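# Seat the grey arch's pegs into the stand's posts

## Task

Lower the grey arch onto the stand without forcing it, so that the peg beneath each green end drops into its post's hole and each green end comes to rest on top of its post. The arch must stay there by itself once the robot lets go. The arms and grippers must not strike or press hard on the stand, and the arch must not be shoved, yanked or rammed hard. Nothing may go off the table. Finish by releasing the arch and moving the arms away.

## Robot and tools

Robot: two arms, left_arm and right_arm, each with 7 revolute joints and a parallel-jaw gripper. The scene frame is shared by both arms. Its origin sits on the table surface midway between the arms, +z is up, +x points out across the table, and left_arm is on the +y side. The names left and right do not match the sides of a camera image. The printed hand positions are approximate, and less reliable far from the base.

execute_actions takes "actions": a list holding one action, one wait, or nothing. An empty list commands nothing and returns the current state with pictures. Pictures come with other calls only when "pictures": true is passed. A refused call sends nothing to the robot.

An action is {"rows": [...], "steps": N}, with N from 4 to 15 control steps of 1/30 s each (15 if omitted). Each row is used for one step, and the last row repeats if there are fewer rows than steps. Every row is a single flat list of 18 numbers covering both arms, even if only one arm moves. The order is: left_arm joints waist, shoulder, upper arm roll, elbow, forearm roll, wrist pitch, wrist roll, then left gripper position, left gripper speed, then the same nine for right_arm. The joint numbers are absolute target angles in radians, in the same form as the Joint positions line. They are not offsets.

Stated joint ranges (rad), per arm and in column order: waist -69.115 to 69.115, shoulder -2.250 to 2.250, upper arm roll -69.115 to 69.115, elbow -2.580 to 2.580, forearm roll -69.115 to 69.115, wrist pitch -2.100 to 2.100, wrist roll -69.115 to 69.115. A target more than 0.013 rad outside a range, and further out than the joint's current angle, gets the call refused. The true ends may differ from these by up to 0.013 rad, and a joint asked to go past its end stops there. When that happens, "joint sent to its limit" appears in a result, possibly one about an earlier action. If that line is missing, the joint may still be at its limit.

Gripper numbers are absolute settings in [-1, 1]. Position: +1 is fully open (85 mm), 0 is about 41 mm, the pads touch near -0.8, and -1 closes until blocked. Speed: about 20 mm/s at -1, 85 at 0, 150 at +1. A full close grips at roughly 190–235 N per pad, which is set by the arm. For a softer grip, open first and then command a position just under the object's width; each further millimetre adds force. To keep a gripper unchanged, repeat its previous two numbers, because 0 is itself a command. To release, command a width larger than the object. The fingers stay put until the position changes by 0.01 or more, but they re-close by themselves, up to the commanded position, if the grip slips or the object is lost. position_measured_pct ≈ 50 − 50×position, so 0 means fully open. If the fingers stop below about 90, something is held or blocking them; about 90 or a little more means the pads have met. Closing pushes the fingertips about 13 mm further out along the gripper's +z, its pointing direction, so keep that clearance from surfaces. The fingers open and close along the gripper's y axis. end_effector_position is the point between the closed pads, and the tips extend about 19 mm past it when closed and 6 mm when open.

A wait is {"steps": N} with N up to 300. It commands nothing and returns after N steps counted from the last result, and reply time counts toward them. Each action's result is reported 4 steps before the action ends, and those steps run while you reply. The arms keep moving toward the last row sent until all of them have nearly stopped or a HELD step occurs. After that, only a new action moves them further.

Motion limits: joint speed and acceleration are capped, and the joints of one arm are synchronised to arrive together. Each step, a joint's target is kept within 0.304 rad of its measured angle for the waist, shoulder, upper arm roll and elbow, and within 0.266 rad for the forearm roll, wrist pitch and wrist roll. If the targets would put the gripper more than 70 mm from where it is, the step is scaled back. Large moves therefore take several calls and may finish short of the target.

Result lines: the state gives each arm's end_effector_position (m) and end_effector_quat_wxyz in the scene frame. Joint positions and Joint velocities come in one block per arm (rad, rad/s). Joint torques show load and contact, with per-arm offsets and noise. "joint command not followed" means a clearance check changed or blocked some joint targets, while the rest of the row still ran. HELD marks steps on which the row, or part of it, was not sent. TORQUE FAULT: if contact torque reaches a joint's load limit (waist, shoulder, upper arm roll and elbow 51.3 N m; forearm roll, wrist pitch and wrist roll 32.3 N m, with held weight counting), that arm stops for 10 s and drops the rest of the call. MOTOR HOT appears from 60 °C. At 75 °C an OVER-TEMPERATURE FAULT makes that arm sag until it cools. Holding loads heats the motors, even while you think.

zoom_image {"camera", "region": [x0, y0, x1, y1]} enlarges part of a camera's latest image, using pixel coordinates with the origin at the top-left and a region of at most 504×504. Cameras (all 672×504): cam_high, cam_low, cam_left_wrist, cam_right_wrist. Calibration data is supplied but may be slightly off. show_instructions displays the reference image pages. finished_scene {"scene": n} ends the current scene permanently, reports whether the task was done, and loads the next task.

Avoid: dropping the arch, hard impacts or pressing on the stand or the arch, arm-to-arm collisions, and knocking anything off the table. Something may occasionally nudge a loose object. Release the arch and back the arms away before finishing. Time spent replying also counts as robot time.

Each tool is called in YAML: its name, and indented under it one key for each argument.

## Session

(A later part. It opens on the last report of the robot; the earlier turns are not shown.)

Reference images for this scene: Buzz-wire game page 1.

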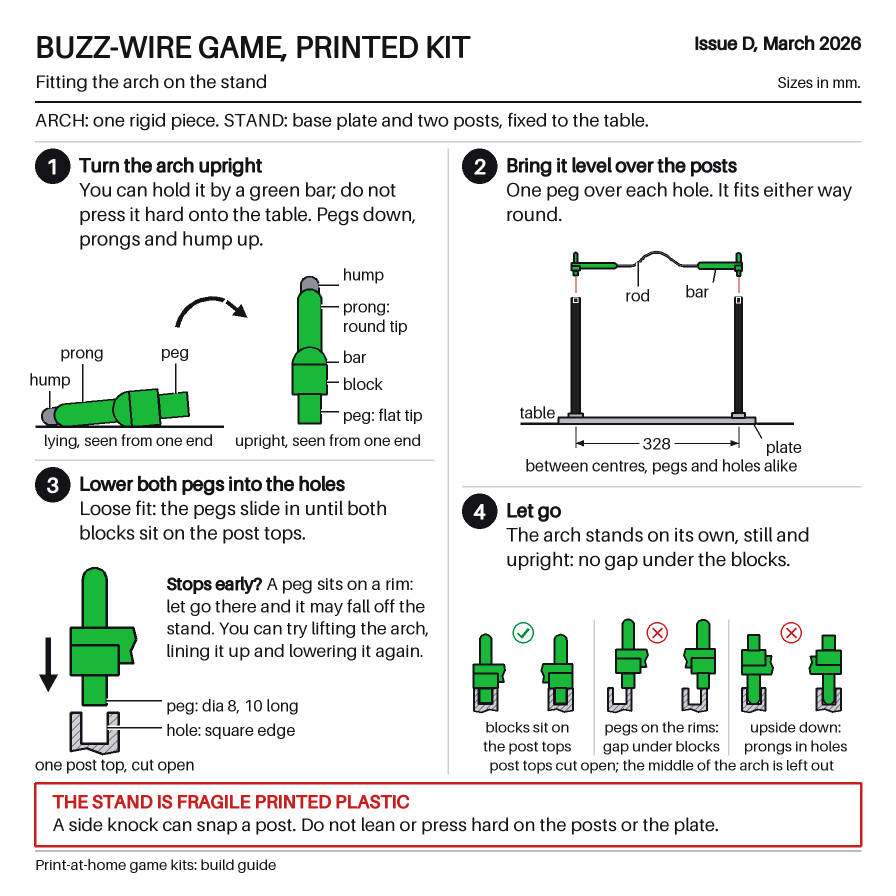

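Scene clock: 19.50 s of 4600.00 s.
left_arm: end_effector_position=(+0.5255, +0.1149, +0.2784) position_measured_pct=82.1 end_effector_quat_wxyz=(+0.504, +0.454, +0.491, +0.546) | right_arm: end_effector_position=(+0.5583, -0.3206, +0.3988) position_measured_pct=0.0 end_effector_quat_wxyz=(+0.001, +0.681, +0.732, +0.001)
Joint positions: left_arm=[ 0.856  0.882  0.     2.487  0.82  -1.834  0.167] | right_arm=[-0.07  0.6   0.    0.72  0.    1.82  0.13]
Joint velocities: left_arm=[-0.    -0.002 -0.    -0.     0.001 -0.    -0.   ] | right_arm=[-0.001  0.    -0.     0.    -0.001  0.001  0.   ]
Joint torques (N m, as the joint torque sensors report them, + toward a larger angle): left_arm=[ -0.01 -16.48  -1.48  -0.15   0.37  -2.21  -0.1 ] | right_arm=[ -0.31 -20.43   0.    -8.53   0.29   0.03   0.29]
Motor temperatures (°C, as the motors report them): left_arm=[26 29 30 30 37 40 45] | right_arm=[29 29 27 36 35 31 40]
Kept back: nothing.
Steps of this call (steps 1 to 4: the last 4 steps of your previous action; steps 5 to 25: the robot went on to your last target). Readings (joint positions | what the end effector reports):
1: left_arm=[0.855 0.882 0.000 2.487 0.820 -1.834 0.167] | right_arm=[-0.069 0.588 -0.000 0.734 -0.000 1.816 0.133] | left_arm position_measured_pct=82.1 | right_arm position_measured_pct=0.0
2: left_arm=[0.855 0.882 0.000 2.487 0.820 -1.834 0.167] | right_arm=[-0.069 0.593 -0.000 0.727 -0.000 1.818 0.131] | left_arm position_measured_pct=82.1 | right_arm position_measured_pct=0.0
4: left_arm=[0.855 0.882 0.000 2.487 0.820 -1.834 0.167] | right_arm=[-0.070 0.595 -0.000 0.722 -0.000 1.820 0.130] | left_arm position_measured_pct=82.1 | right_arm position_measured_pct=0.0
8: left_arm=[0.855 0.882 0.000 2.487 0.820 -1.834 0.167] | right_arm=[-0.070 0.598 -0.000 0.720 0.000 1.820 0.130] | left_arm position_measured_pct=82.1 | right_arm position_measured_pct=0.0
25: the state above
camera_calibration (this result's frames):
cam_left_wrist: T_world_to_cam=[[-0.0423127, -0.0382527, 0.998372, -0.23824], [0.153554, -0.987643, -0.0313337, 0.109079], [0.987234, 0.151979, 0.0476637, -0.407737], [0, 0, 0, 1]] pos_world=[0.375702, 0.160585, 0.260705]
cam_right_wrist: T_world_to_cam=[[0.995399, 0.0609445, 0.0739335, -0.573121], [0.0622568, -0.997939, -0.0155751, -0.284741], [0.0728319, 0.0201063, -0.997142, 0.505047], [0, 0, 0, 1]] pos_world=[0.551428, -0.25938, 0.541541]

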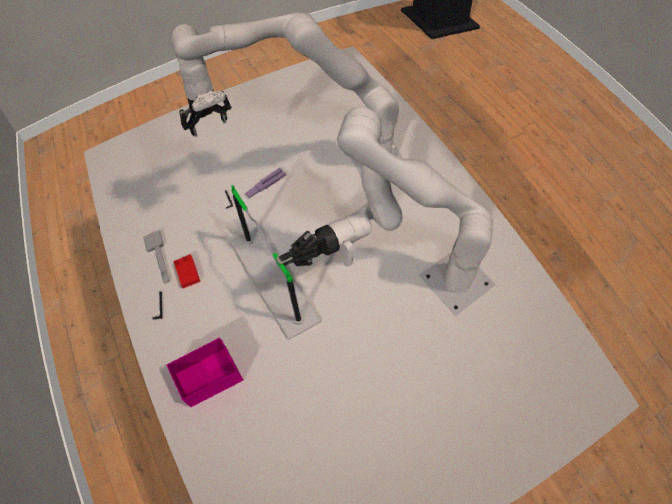

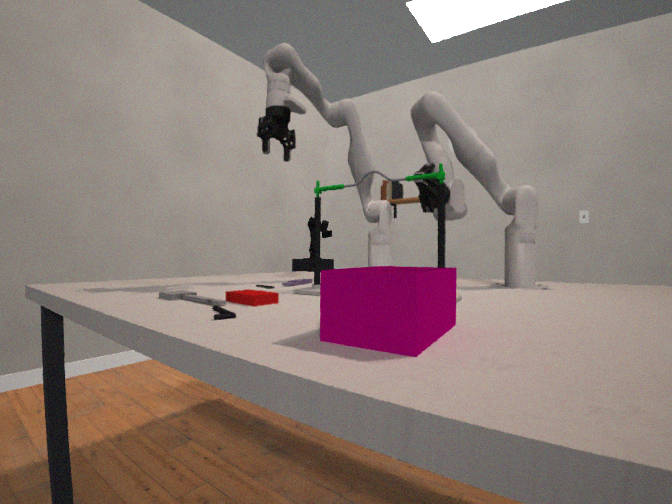

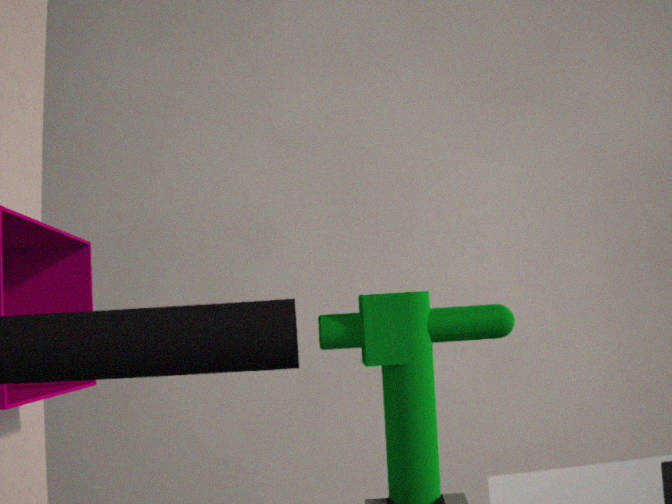

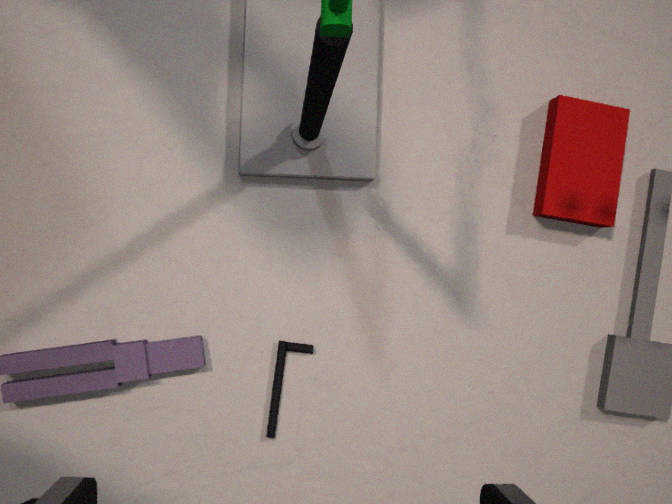

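execute_actions:
  actions:
    - {"rows":[[0.8555,0.8862,0,2.4868,0.8209,-1.8362,0.1696,-0.75,-0.7,-0.07,0.6,0,0.72,0,1.82,0.13,1,0],[0.8555,0.8901,0,2.4863,0.8215,-1.8385,0.1721,-0.75,-0.7,-0.07,0.6,0,0.72,0,1.82,0.13,1,0],[0.8555,0.894,0,2.4858,0.8222,-1.8408,0.1747,-0.75,-0.7,-0.07,0.6,0,0.72,0,1.82,0.13,1,0],[0.8555,0.8979,0,2.4853,0.8228,-1.8431,0.1772,-0.75,-0.7,-0.07,0.6,0,0.72,0,1.82,0.13,1,0],[0.8555,0.9018,0,2.4848,0.8235,-1.8454,0.1798,-0.75,-0.7,-0.07,0.6,0,0.72,0,1.82,0.13,1,0],[0.8555,0.9057,0,2.4842,0.8242,-1.8477,0.1823,-0.75,-0.7,-0.07,0.6,0,0.72,0,1.82,0.13,1,0],[0.8555,0.9096,0,2.4837,0.8248,-1.85,0.1849,-0.75,-0.7,-0.07,0.6,0,0.72,0,1.82,0.13,1,0]],"steps":15}

execute_actions:
  actions:
    - {"steps":10}
  pictures: true

zoom_image:
  camera: "cam_low"
  region: [300,155,460,225]

Scene clock: 20.30 s of 4600.00 s.
left_arm: end_effector_position=(+0.5255, +0.1149, +0.2727) position_measured_pct=82.1 end_effector_quat_wxyz=(+0.505, +0.453, +0.491, +0.546) | right_arm: end_effector_position=(+0.5583, -0.3206, +0.3988) position_measured_pct=0.0 end_effector_quat_wxyz=(+0.001, +0.681, +0.732, +0.001)
Joint positions: left_arm=[ 0.856  0.907 -0.     2.484  0.825 -1.851  0.185] | right_arm=[-0.07  0.6   0.    0.72  0.    1.82  0.13]
Joint velocities: left_arm=[ 0.001  0.006 -0.001 -0.001  0.002 -0.007 -0.001] | right_arm=[-0.     0.    -0.     0.001  0.    -0.    -0.   ]
Joint torques (N m, as the joint torque sensors report them, + toward a larger angle): left_arm=[ -0.11 -15.59  -1.12   0.34   0.16  -1.29  -0.18] | right_arm=[ -0.19 -20.17   0.41  -8.25   0.21   0.03   0.15]
Motor temperatures (°C, as the motors report them): left_arm=[26 29 30 30 37 40 45] | right_arm=[29 29 27 36 35 31 40]
Steps of this call (steps 1 to 13: the robot went on to your last target; steps 14 to 24: the first 11 steps of this action). Readings (joint positions | what the end effector reports):
14: left_arm=[0.856 0.883 -0.000 2.487 0.820 -1.834 0.167] | right_arm=[-0.070 0.600 0.000 0.720 0.000 1.820 0.130] | left_arm position_measured_pct=82.1 | right_arm position_measured_pct=0.0
15: left_arm=[0.856 0.886 -0.000 2.487 0.821 -1.836 0.169] | right_arm=[-0.070 0.600 0.000 0.720 0.000 1.820 0.130] | left_arm position_measured_pct=82.1 | right_arm position_measured_pct=0.0
17: left_arm=[0.855 0.893 -0.000 2.486 0.822 -1.839 0.173] | right_arm=[-0.070 0.600 0.000 0.720 0.000 1.820 0.130] | left_arm position_measured_pct=82.1 | right_arm position_measured_pct=0.0
21: left_arm=[0.856 0.906 -0.000 2.484 0.824 -1.850 0.183] | right_arm=[-0.070 0.600 0.000 0.720 0.000 1.820 0.130] | left_arm position_measured_pct=82.1 | right_arm position_measured_pct=0.0
24: the state above

Scene clock: 20.63 s of 4600.00 s.
left_arm: end_effector_position=(+0.5255, +0.1149, +0.2727) position_measured_pct=82.1 end_effector_quat_wxyz=(+0.505, +0.453, +0.491, +0.547) | right_arm: end_effector_position=(+0.5583, -0.3206, +0.3988) position_measured_pct=0.0 end_effector_quat_wxyz=(+0.001, +0.681, +0.732, +0.001)
Joint positions: left_arm=[ 0.856  0.908 -0.001  2.483  0.825 -1.852  0.184] | right_arm=[-0.07  0.6   0.    0.72  0.    1.82  0.13]
Joint velocities: left_arm=[-0.     0.001 -0.001 -0.     0.     0.    -0.002] | right_arm=[-0.001  0.    -0.     0.     0.    -0.    -0.001]
Joint torques (N m, as the joint torque sensors report them, + toward a larger angle): left_arm=[ -0.29 -15.16  -0.72   0.31   0.23  -1.29   0.12] | right_arm=[ -0.02 -20.47   0.04  -8.71   0.22   0.01   0.1 ]
Motor temperatures (°C, as the motors report them): left_arm=[26 29 30 30 37 40 45] | right_arm=[29 29 27 36 35 31 40]
Kept back: nothing.
Steps of this call (steps 1 to 4: the last 4 steps of your previous action; steps 5 to 10: the robot went on to your last target). Readings (joint positions | what the end effector reports):
1: left_arm=[0.856 0.907 -0.001 2.484 0.825 -1.851 0.185] | right_arm=[-0.070 0.600 -0.000 0.720 0.000 1.820 0.130] | left_arm position_measured_pct=82.1 | right_arm position_measured_pct=0.0
2: left_arm=[0.856 0.908 -0.001 2.483 0.825 -1.852 0.185] | right_arm=[-0.070 0.600 0.000 0.720 0.000 1.820 0.130] | left_arm position_measured_pct=82.1 | right_arm position_measured_pct=0.0
4: left_arm=[0.856 0.908 -0.001 2.483 0.825 -1.852 0.185] | right_arm=[-0.070 0.600 0.000 0.720 0.000 1.820 0.130] | left_arm position_measured_pct=82.1 | right_arm position_measured_pct=0.0
8: left_arm=[0.856 0.908 -0.001 2.483 0.825 -1.852 0.185] | right_arm=[-0.070 0.600 0.000 0.720 -0.000 1.820 0.130] | left_arm position_measured_pct=82.1 | right_arm position_measured_pct=0.0
10: the state above
camera_calibration (this result's frames):
cam_left_wrist: T_world_to_cam=[[-0.0458568, -0.0380613, 0.998223, -0.230667], [0.153683, -0.987646, -0.0305981, 0.108631], [0.987056, 0.152007, 0.0511397, -0.408321], [0, 0, 0, 1]] pos_world=[0.375763, 0.160578, 0.254463]
cam_right_wrist: T_world_to_cam=[[0.995399, 0.0609451, 0.0739296, -0.57312], [0.0622574, -0.997939, -0.0155758, -0.28474], [0.0728279, 0.0201068, -0.997142, 0.505047], [0, 0, 0, 1]] pos_world=[0.551429, -0.259379, 0.541539]

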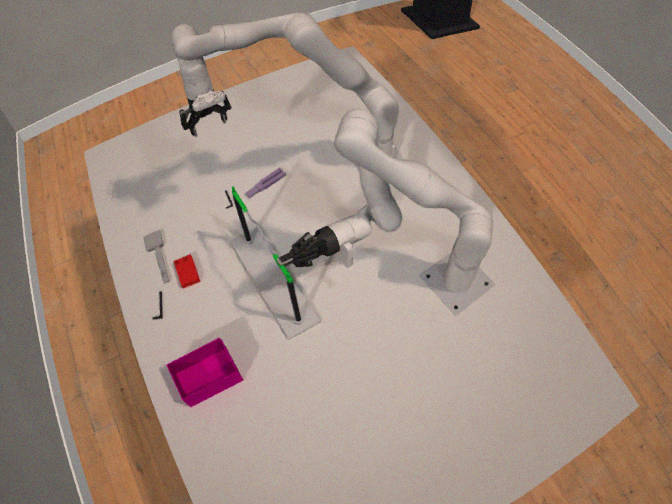

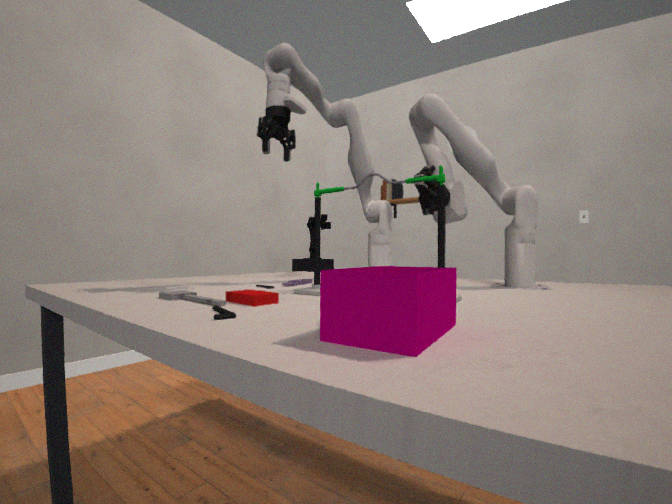

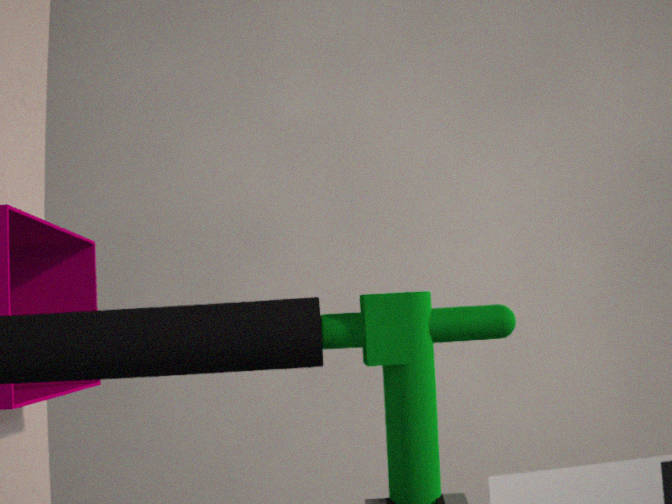

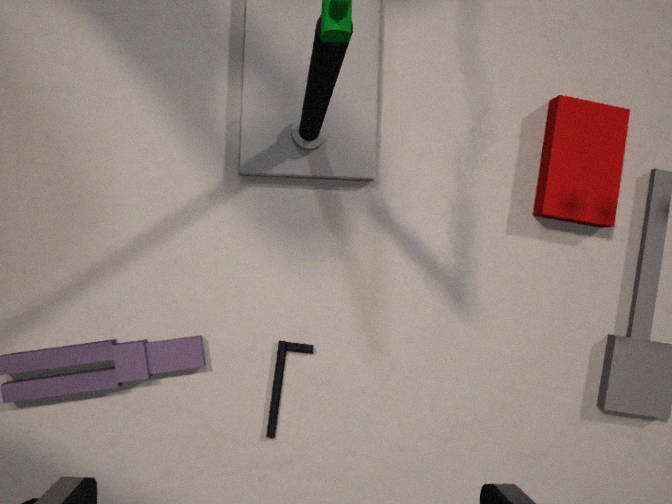

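Region (300, 155, 460, 225) of cam_low's 672x504 image, scaled by 3.150, with more detail than that image has; it fills the top 220 rows of this view, and the rest is white.

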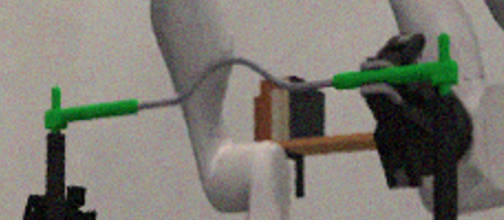

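execute_actions:
  actions:
    - {"rows":[[0.8555,0.9018,0,2.4848,0.8235,-1.8454,0.1798,-0.75,-0.7,-0.07,0.6,0,0.72,0,1.82,0.13,1,0]],"steps":10}
  pictures: true

zoom_image:
  camera: "cam_high"
  region: [275,265,310,300]

zoom_image:
  camera: "cam_high"
  region: [220,180,260,220]

zoom_image:
  camera: "cam_low"
  region: [300,175,340,215]

Scene clock: 20.97 s of 4600.00 s.
left_arm: end_effector_position=(+0.5255, +0.1149, +0.2731) position_measured_pct=82.1 end_effector_quat_wxyz=(+0.504, +0.454, +0.491, +0.546) | right_arm: end_effector_position=(+0.5583, -0.3206, +0.3988) position_measured_pct=0.0 end_effector_quat_wxyz=(+0.001, +0.681, +0.732, +0.001)
Joint positions: left_arm=[ 0.856  0.902 -0.     2.485  0.824 -1.845  0.18 ] | right_arm=[-0.07  0.6  -0.    0.72  0.    1.82  0.13]
Joint velocities: left_arm=[-0.    -0.003  0.    -0.     0.    -0.    -0.002] | right_arm=[-0.     0.     0.    -0.001  0.    -0.    -0.001]
Joint torques (N m, as the joint torque sensors report them, + toward a larger angle): left_arm=[  0.19 -16.88  -1.32   0.01   0.35  -2.25  -0.18] | right_arm=[  0.03 -20.28   0.02  -8.71   0.03  -0.09   0.22]
Motor temperatures (°C, as the motors report them): left_arm=[26 29 30 30 37 40 45] | right_arm=[29 29 27 36 35 31 40]
Steps of this call (steps 1 to 4: the robot went on to your last target; steps 5 to 10: the first 6 steps of this action). Readings (joint positions | what the end effector reports):
5: left_arm=[0.856 0.907 -0.001 2.484 0.825 -1.851 0.184] | right_arm=[-0.070 0.600 -0.000 0.720 0.000 1.820 0.130] | left_arm position_measured_pct=82.1 | right_arm position_measured_pct=0.0
6: left_arm=[0.856 0.903 -0.000 2.484 0.824 -1.848 0.182] | right_arm=[-0.070 0.600 0.000 0.720 0.000 1.820 0.130] | left_arm position_measured_pct=82.1 | right_arm position_measured_pct=0.0
8: left_arm=[0.856 0.902 -0.000 2.485 0.824 -1.846 0.180] | right_arm=[-0.070 0.600 -0.000 0.720 0.000 1.820 0.130] | left_arm position_measured_pct=82.1 | right_arm position_measured_pct=0.0
10: the state above
camera_calibration (this result's frames):
cam_left_wrist: T_world_to_cam=[[-0.0419352, -0.0385447, 0.998377, -0.233092], [0.153518, -0.987638, -0.0316818, 0.109052], [0.987256, 0.151941, 0.0473341, -0.407375], [0, 0, 0, 1]] pos_world=[0.375667, 0.160616, 0.255451]
cam_right_wrist: T_world_to_cam=[[0.995399, 0.0609451, 0.0739297, -0.57312], [0.0622574, -0.997939, -0.0155759, -0.28474], [0.072828, 0.0201069, -0.997142, 0.505047], [0, 0, 0, 1]] pos_world=[0.551429, -0.259379, 0.541539]

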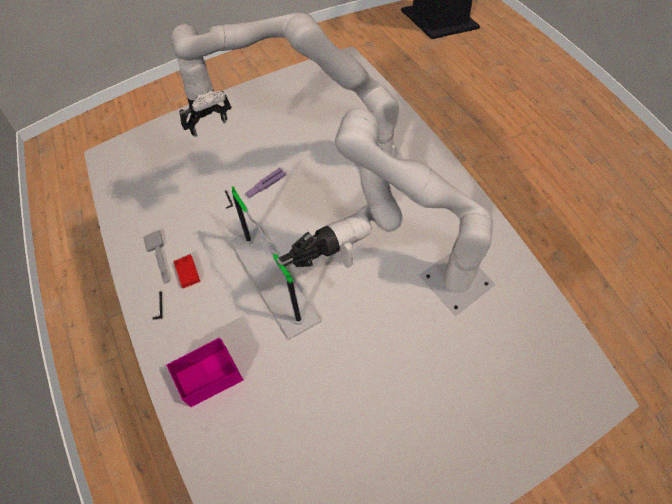

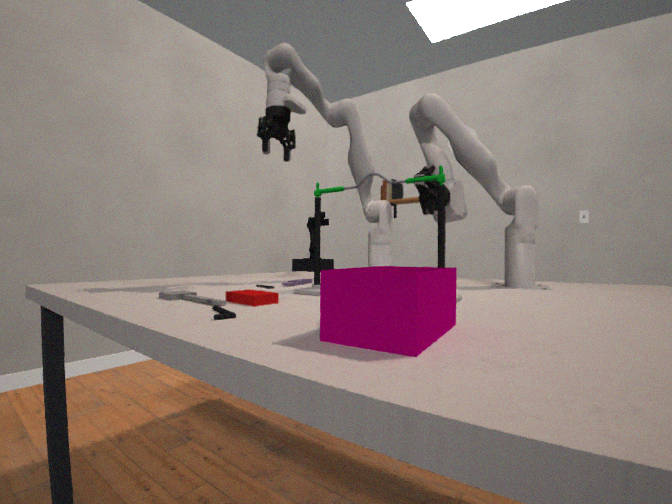

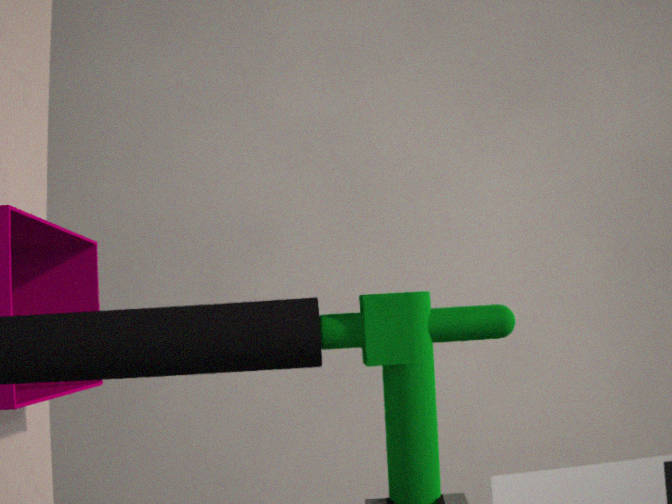

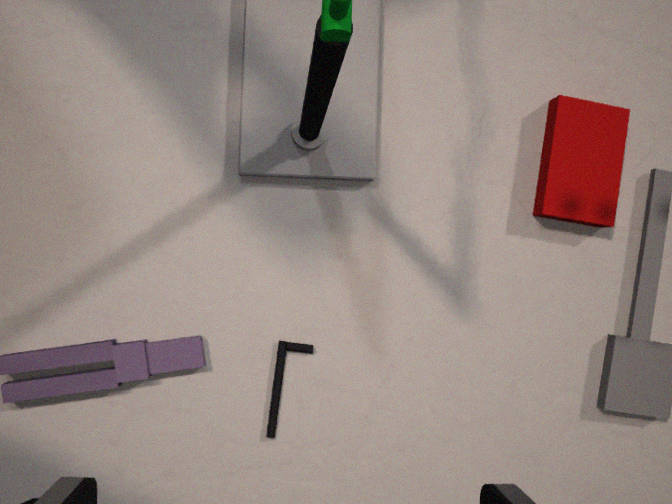

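Region (275, 265, 310, 300) of cam_high's 672x504 image, scaled by 14.400, with more detail than that image has.

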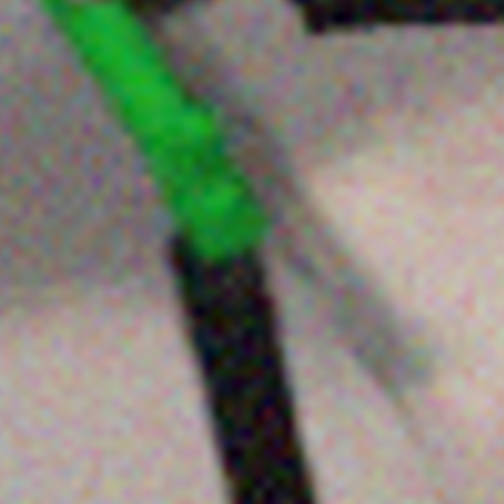

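Region (220, 180, 260, 220) of cam_high's 672x504 image, scaled by 12.600, with more detail than that image has.

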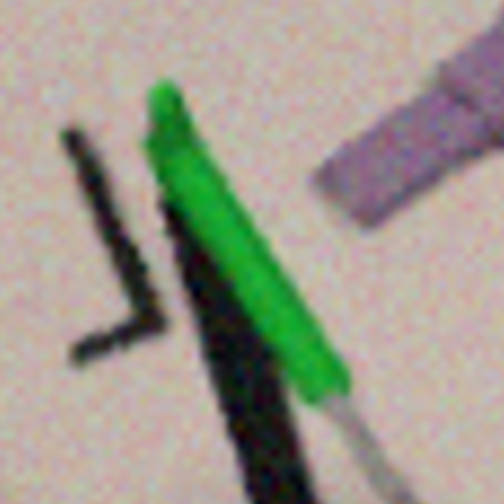

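Region (300, 175, 340, 215) of cam_low's 672x504 image, scaled by 12.600, with more detail than that image has.

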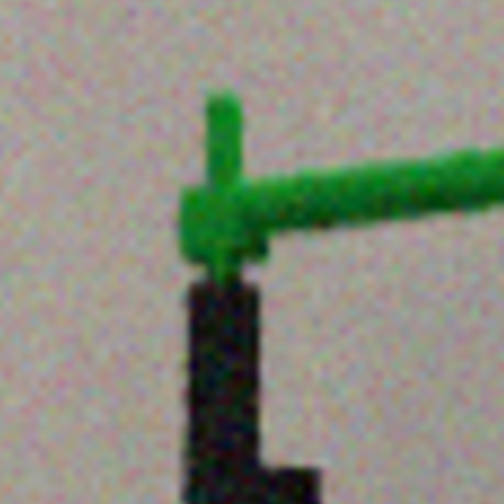

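execute_actions:
  actions:
    - {"rows":[[0.8512,0.9008,0,2.4848,0.8166,-1.846,0.178,-0.75,-0.7,-0.07,0.6,0,0.72,0,1.82,0.13,1,0],[0.8512,0.9008,0,2.4848,0.8166,-1.846,0.178,-0.75,-0.7,-0.07,0.6,0,0.72,0,1.82,0.13,1,0],[0.8469,0.9008,0,2.4846,0.8097,-1.8472,0.177,-0.75,-0.7,-0.07,0.6,0,0.72,0,1.82,0.13,1,0],[0.8469,0.9008,0,2.4846,0.8097,-1.8472,0.177,-0.75,-0.7,-0.07,0.6,0,0.72,0,1.82,0.13,1,0],[0.8469,0.9008,0,2.4846,0.8097,-1.8472,0.177,-0.75,-0.7,-0.07,0.6,0,0.72,0,1.82,0.13,1,0],[0.8469,0.9008,0,2.4846,0.8097,-1.8472,0.177,-0.75,-0.7,-0.07,0.6,0,0.72,0,1.82,0.13,1,0],[0.8469,0.9057,0,2.484,0.8104,-1.8501,0.18,-0.75,-0.7,-0.07,0.6,0,0.72,0,1.82,0.13,1,0],[0.8469,0.9096,0,2.4835,0.811,-1.8524,0.1826,-0.75,-0.7,-0.07,0.6,0,0.72,0,1.82,0.13,1,0]],"steps":15}

execute_actions:
  actions:
    - {"steps":10}
  pictures: true

Scene clock: 21.70 s of 4600.00 s.
left_arm: end_effector_position=(+0.5272, +0.1150, +0.2724) position_measured_pct=82.1 end_effector_quat_wxyz=(+0.506, +0.455, +0.490, +0.545) | right_arm: end_effector_position=(+0.5583, -0.3206, +0.3988) position_measured_pct=0.0 end_effector_quat_wxyz=(+0.001, +0.681, +0.732, +0.001)
Joint positions: left_arm=[ 0.847  0.908 -0.001  2.484  0.812 -1.853  0.182] | right_arm=[-0.07  0.6  -0.    0.72 -0.    1.82  0.13]
Joint velocities: left_arm=[-0.001  0.004  0.    -0.001  0.001 -0.003  0.006] | right_arm=[ 0.001 -0.    -0.    -0.     0.     0.001 -0.   ]
Joint torques (N m, as the joint torque sensors report them, + toward a larger angle): left_arm=[ -0.22 -15.88  -1.05  -0.23   0.15  -1.4    0.06] | right_arm=[ -0.24 -20.12  -0.04  -8.32   0.25   0.01   0.02]
Motor temperatures (°C, as the motors report them): left_arm=[26 29 30 30 37 40 45] | right_arm=[29 29 27 36 35 31 40]
Steps of this call (steps 1 to 4: the last 4 steps of your previous action; steps 5 to 11: the robot went on to your last target; steps 12 to 22: the first 11 steps of this action). Readings (joint positions | what the end effector reports):
12: left_arm=[0.854 0.902 0.000 2.485 0.823 -1.845 0.180] | right_arm=[-0.070 0.600 0.000 0.720 0.000 1.820 0.130] | left_arm position_measured_pct=82.1 | right_arm position_measured_pct=0.0
13: left_arm=[0.852 0.901 0.000 2.485 0.819 -1.846 0.179] | right_arm=[-0.070 0.600 0.000 0.720 0.000 1.820 0.130] | left_arm position_measured_pct=82.1 | right_arm position_measured_pct=0.0
15: left_arm=[0.848 0.901 0.000 2.485 0.813 -1.847 0.178] | right_arm=[-0.070 0.600 0.000 0.720 0.000 1.820 0.130] | left_arm position_measured_pct=82.1 | right_arm position_measured_pct=0.0
19: left_arm=[0.847 0.905 -0.000 2.484 0.811 -1.850 0.179] | right_arm=[-0.070 0.600 0.000 0.720 0.000 1.820 0.130] | left_arm position_measured_pct=82.1 | right_arm position_measured_pct=0.0
22: the state above

Scene clock: 22.03 s of 4600.00 s.
left_arm: end_effector_position=(+0.5272, +0.1150, +0.2724) position_measured_pct=82.1 end_effector_quat_wxyz=(+0.506, +0.454, +0.490, +0.545) | right_arm: end_effector_position=(+0.5583, -0.3206, +0.3988) position_measured_pct=0.0 end_effector_quat_wxyz=(+0.001, +0.681, +0.732, +0.001)
Joint positions: left_arm=[ 0.847  0.908 -0.001  2.484  0.812 -1.854  0.182] | right_arm=[-0.07  0.6   0.    0.72 -0.    1.82  0.13]
Joint velocities: left_arm=[-0.     0.     0.001 -0.     0.     0.    -0.001] | right_arm=[-0.001 -0.     0.     0.001  0.     0.002 -0.001]
Joint torques (N m, as the joint torque sensors report them, + toward a larger angle): left_arm=[  0.03 -15.41  -0.79  -0.14   0.03  -1.49  -0.03] | right_arm=[ -0.27 -20.39   0.18  -8.66   0.2    0.17   0.06]
Motor temperatures (°C, as the motors report them): left_arm=[26 29 30 30 37 40 45] | right_arm=[29 29 27 36 35 31 40]
Kept back: nothing.
Steps of this call (steps 1 to 4: the last 4 steps of your previous action; steps 5 to 10: the robot went on to your last target). Readings (joint positions | what the end effector reports):
1: left_arm=[0.847 0.908 -0.001 2.484 0.812 -1.854 0.182] | right_arm=[-0.070 0.600 0.000 0.720 0.000 1.820 0.130] | left_arm position_measured_pct=82.1 | right_arm position_measured_pct=0.0
2: left_arm=[0.847 0.908 -0.001 2.484 0.812 -1.854 0.182] | right_arm=[-0.070 0.600 -0.000 0.720 -0.000 1.820 0.130] | left_arm position_measured_pct=82.1 | right_arm position_measured_pct=0.0
4: left_arm=[0.847 0.908 -0.001 2.484 0.812 -1.854 0.182] | right_arm=[-0.070 0.600 0.000 0.720 -0.000 1.820 0.130] | left_arm position_measured_pct=82.1 | right_arm position_measured_pct=0.0
8: left_arm=[0.847 0.908 -0.001 2.484 0.812 -1.854 0.182] | right_arm=[-0.070 0.600 0.000 0.720 0.000 1.820 0.130] | left_arm position_measured_pct=82.1 | right_arm position_measured_pct=0.0
10: the state above
camera_calibration (this result's frames):
cam_left_wrist: T_world_to_cam=[[-0.0452376, -0.0380309, 0.998252, -0.230637], [0.149092, -0.988341, -0.030897, 0.111109], [0.987788, 0.147433, 0.0503803, -0.409581], [0, 0, 0, 1]] pos_world=[0.37758, 0.161428, 0.254301]
cam_right_wrist: T_world_to_cam=[[0.995399, 0.060945, 0.0739296, -0.57312], [0.0622573, -0.997939, -0.0155759, -0.28474], [0.0728279, 0.0201069, -0.997142, 0.505047], [0, 0, 0, 1]] pos_world=[0.551429, -0.259379, 0.541539]

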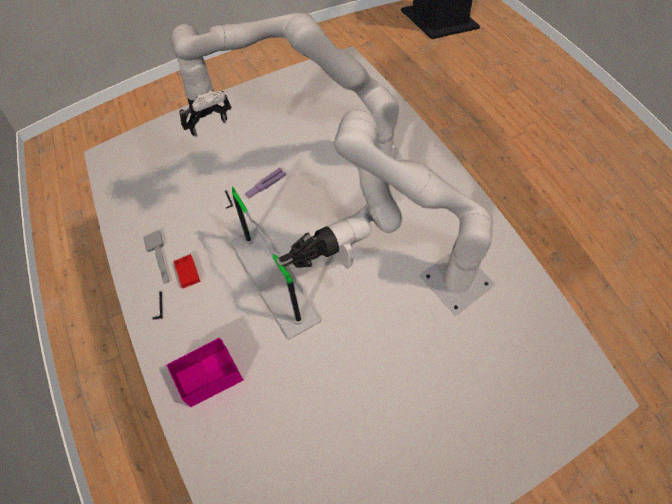

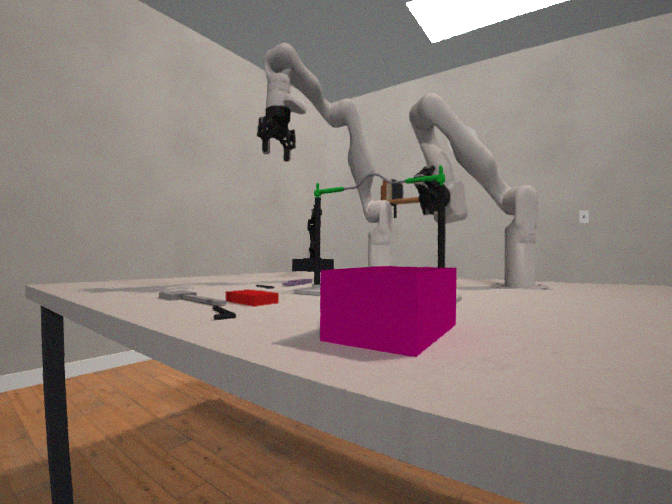

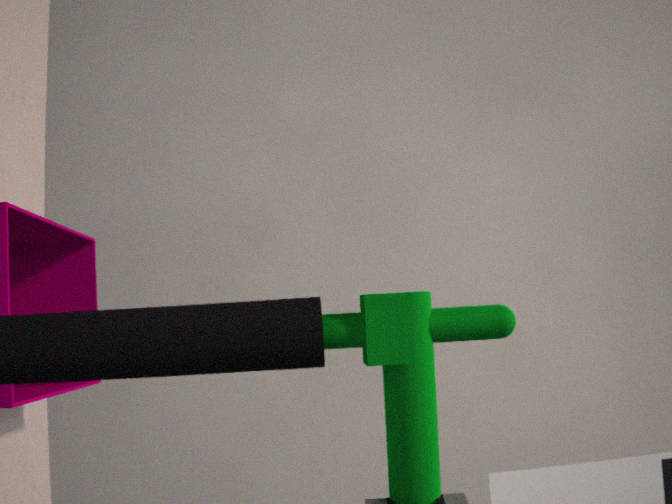

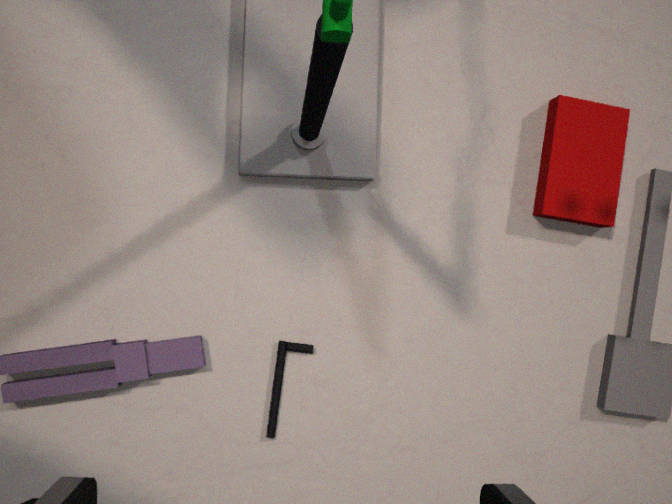

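zoom_image:
  camera: "cam_high"
  region: [275,265,310,300]

zoom_image:
  camera: "cam_left_wrist"
  region: [280,280,380,380]

Region (275, 265, 310, 300) of cam_high's 672x504 image, scaled by 14.400, with more detail than that image has.

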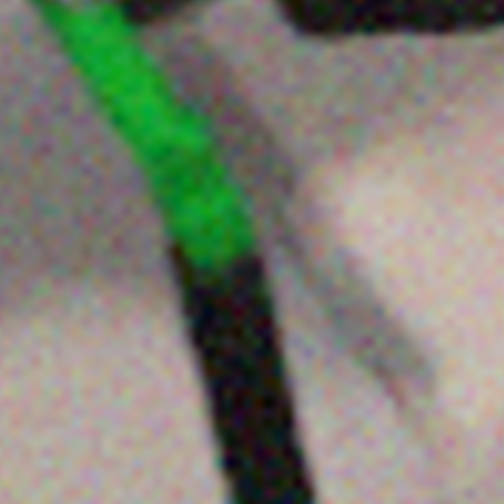

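Region (280, 280, 380, 380) of cam_left_wrist's 672x504 image, scaled by 5.040.

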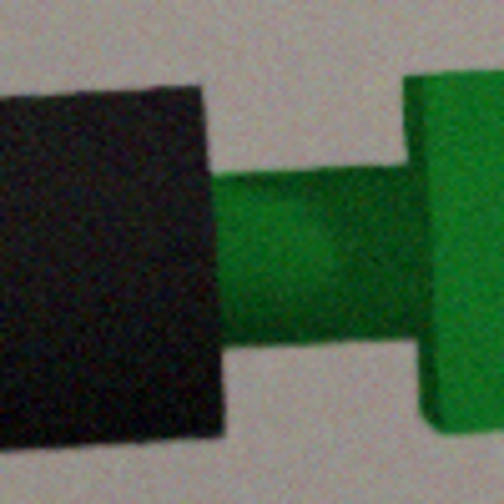

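execute_actions:
  actions:
    - {"rows":[[0.846,0.9096,0,2.4835,0.8096,-1.8526,0.1824,-0.75,-0.7,-0.3,0.6,0,0.72,0,1.82,-0.44,1,0],[0.8452,0.9096,0,2.4835,0.8082,-1.8529,0.1821,-0.75,-0.7,-0.63,0.6,0,0.72,0,1.82,-0.44,1,0],[0.8443,0.9096,0,2.4835,0.8069,-1.8531,0.1819,-0.75,-0.7,-0.63,0.6,0,0.72,0,1.82,-0.44,1,0],[0.8435,0.9096,0,2.4835,0.8055,-1.8534,0.1817,-0.75,-0.7,-0.63,0.6,0,0.72,0,1.82,-0.44,1,0],[0.8426,0.9096,0,2.4835,0.8041,-1.8536,0.1815,-0.75,-0.7,-0.63,0.6,0,0.72,0,1.82,-0.44,1,0]],"steps":15}

execute_actions:
  actions:
    - {"steps":25}
  pictures: true

Scene clock: 22.70 s of 4600.00 s.
left_arm: end_effector_position=(+0.5280, +0.1151, +0.2726) position_measured_pct=82.1 end_effector_quat_wxyz=(+0.507, +0.455, +0.489, +0.545) | right_arm: end_effector_position=(+0.5576, -0.2001, +0.3985) position_measured_pct=0.0 end_effector_quat_wxyz=(+0.001, +0.672, +0.740, +0.000)
Joint positions: left_arm=[ 0.843  0.908 -0.001  2.484  0.805 -1.855  0.181] | right_arm=[-0.293  0.601  0.001  0.72   0.001  1.82  -0.068]
Joint velocities: left_arm=[-0.003 -0.002  0.001 -0.002 -0.002 -0.    -0.   ] | right_arm=[-0.809  0.002 -0.001  0.    -0.     0.    -0.709]
Joint torques (N m, as the joint torque sensors report them, + toward a larger angle): left_arm=[  0.13 -15.48  -0.64  -0.08  -0.02  -1.24   0.09] | right_arm=[ -0.33 -20.69   0.09  -8.46   0.07   0.16  -0.02]
Motor temperatures (°C, as the motors report them): left_arm=[26 29 30 30 37 40 45] | right_arm=[29 29 27 36 35 31 40]
Steps of this call (steps 1 to 9: the robot went on to your last target; steps 10 to 20: the first 11 steps of this action). Readings (joint positions | what the end effector reports):
10: left_arm=[0.847 0.908 -0.000 2.484 0.811 -1.854 0.182] | right_arm=[-0.071 0.600 0.000 0.720 0.000 1.820 0.129] | left_arm position_measured_pct=82.1 | right_arm position_measured_pct=0.0
11: left_arm=[0.846 0.908 -0.000 2.484 0.811 -1.854 0.182] | right_arm=[-0.078 0.600 0.001 0.720 0.001 1.820 0.124] | left_arm position_measured_pct=82.1 | right_arm position_measured_pct=0.0
13: left_arm=[0.845 0.908 -0.000 2.484 0.808 -1.855 0.182] | right_arm=[-0.107 0.600 0.003 0.720 0.002 1.820 0.095] | left_arm position_measured_pct=82.1 | right_arm position_measured_pct=0.0
17: left_arm=[0.843 0.908 -0.001 2.484 0.805 -1.855 0.181] | right_arm=[-0.212 0.600 0.001 0.720 0.000 1.820 0.003] | left_arm position_measured_pct=82.1 | right_arm position_measured_pct=0.0
20: the state above

Scene clock: 23.53 s of 4600.00 s.
left_arm: end_effector_position=(+0.5281, +0.1151, +0.2726) position_measured_pct=82.1 end_effector_quat_wxyz=(+0.507, +0.455, +0.489, +0.545) | right_arm: end_effector_position=(+0.5059, -0.0251, +0.3988) position_measured_pct=0.0 end_effector_quat_wxyz=(+0.000, +0.685, +0.728, +0.001)
Joint positions: left_arm=[ 0.843  0.908 -0.001  2.483  0.805 -1.855  0.181] | right_arm=[-0.63  0.6  -0.    0.72 -0.    1.82 -0.44]
Joint velocities: left_arm=[-0.    -0.001  0.001  0.001 -0.001  0.     0.001] | right_arm=[-0.005 -0.     0.    -0.     0.001  0.001  0.001]
Joint torques (N m, as the joint torque sensors report them, + toward a larger angle): left_arm=[ -0.1  -15.38  -0.87   0.06   0.01  -1.28   0.17] | right_arm=[ -0.25 -20.67   0.1   -8.34   0.34   0.04   0.07]
Motor temperatures (°C, as the motors report them): left_arm=[26 29 30 30 37 40 45] | right_arm=[29 29 27 36 35 31 40]
Kept back: nothing.
Steps of this call (steps 1 to 4: the last 4 steps of your previous action; steps 5 to 25: the robot went on to your last target). Readings (joint positions | what the end effector reports):
1: left_arm=[0.843 0.908 -0.001 2.484 0.805 -1.855 0.181] | right_arm=[-0.320 0.601 0.001 0.720 0.001 1.820 -0.091] | left_arm position_measured_pct=82.1 | right_arm position_measured_pct=0.0
2: left_arm=[0.843 0.908 -0.001 2.484 0.805 -1.855 0.181] | right_arm=[-0.347 0.601 0.001 0.720 0.000 1.820 -0.115] | left_arm position_measured_pct=82.1 | right_arm position_measured_pct=0.0
4: left_arm=[0.843 0.908 -0.001 2.484 0.805 -1.855 0.181] | right_arm=[-0.402 0.601 0.001 0.720 0.000 1.820 -0.164] | left_arm position_measured_pct=82.1 | right_arm position_measured_pct=0.0
8: left_arm=[0.843 0.908 -0.001 2.483 0.805 -1.855 0.181] | right_arm=[-0.510 0.601 0.000 0.720 0.000 1.820 -0.290] | left_arm position_measured_pct=82.1 | right_arm position_measured_pct=0.0
25: the state above
camera_calibration (this result's frames):
cam_left_wrist: T_world_to_cam=[[-0.0459587, -0.0378375, 0.998226, -0.230441], [0.14682, -0.988686, -0.0307162, 0.112213], [0.988095, 0.145148, 0.050994, -0.410588], [0, 0, 0, 1]] pos_world=[0.378634, 0.16182, 0.254417]
cam_right_wrist: T_world_to_cam=[[0.995993, 0.0505808, 0.0737522, -0.539426], [0.0519295, -0.998515, -0.0164853, 0.0189094], [0.0728088, 0.0202492, -0.99714, 0.502928], [0, 0, 0, 1]] pos_world=[0.499664, 0.0359819, 0.541586]

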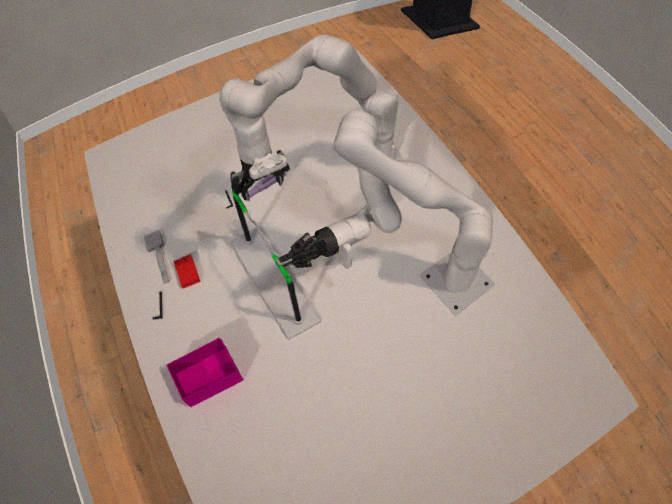

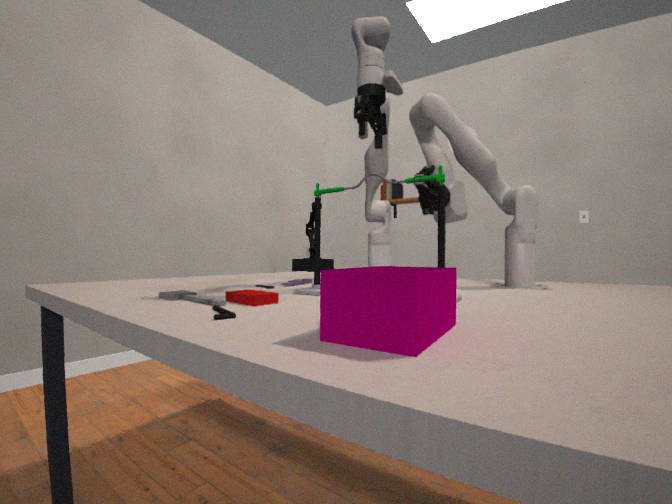

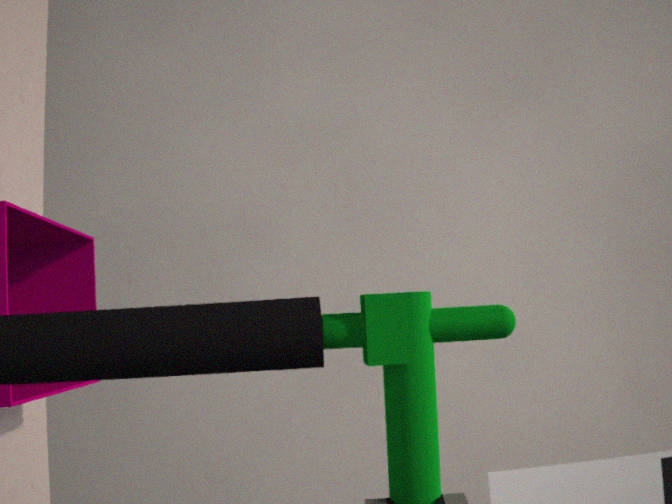

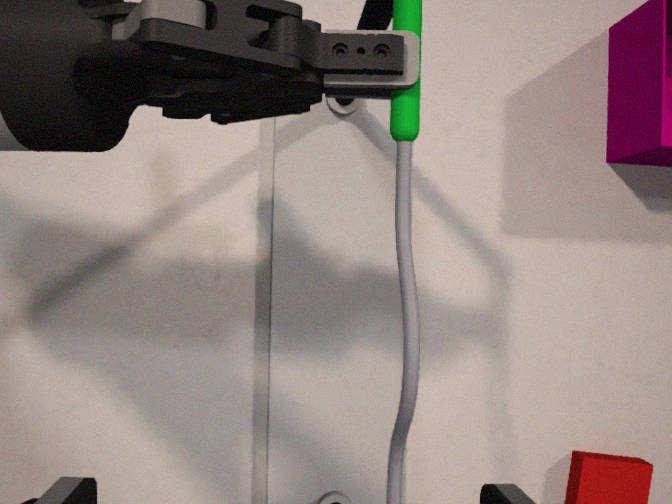

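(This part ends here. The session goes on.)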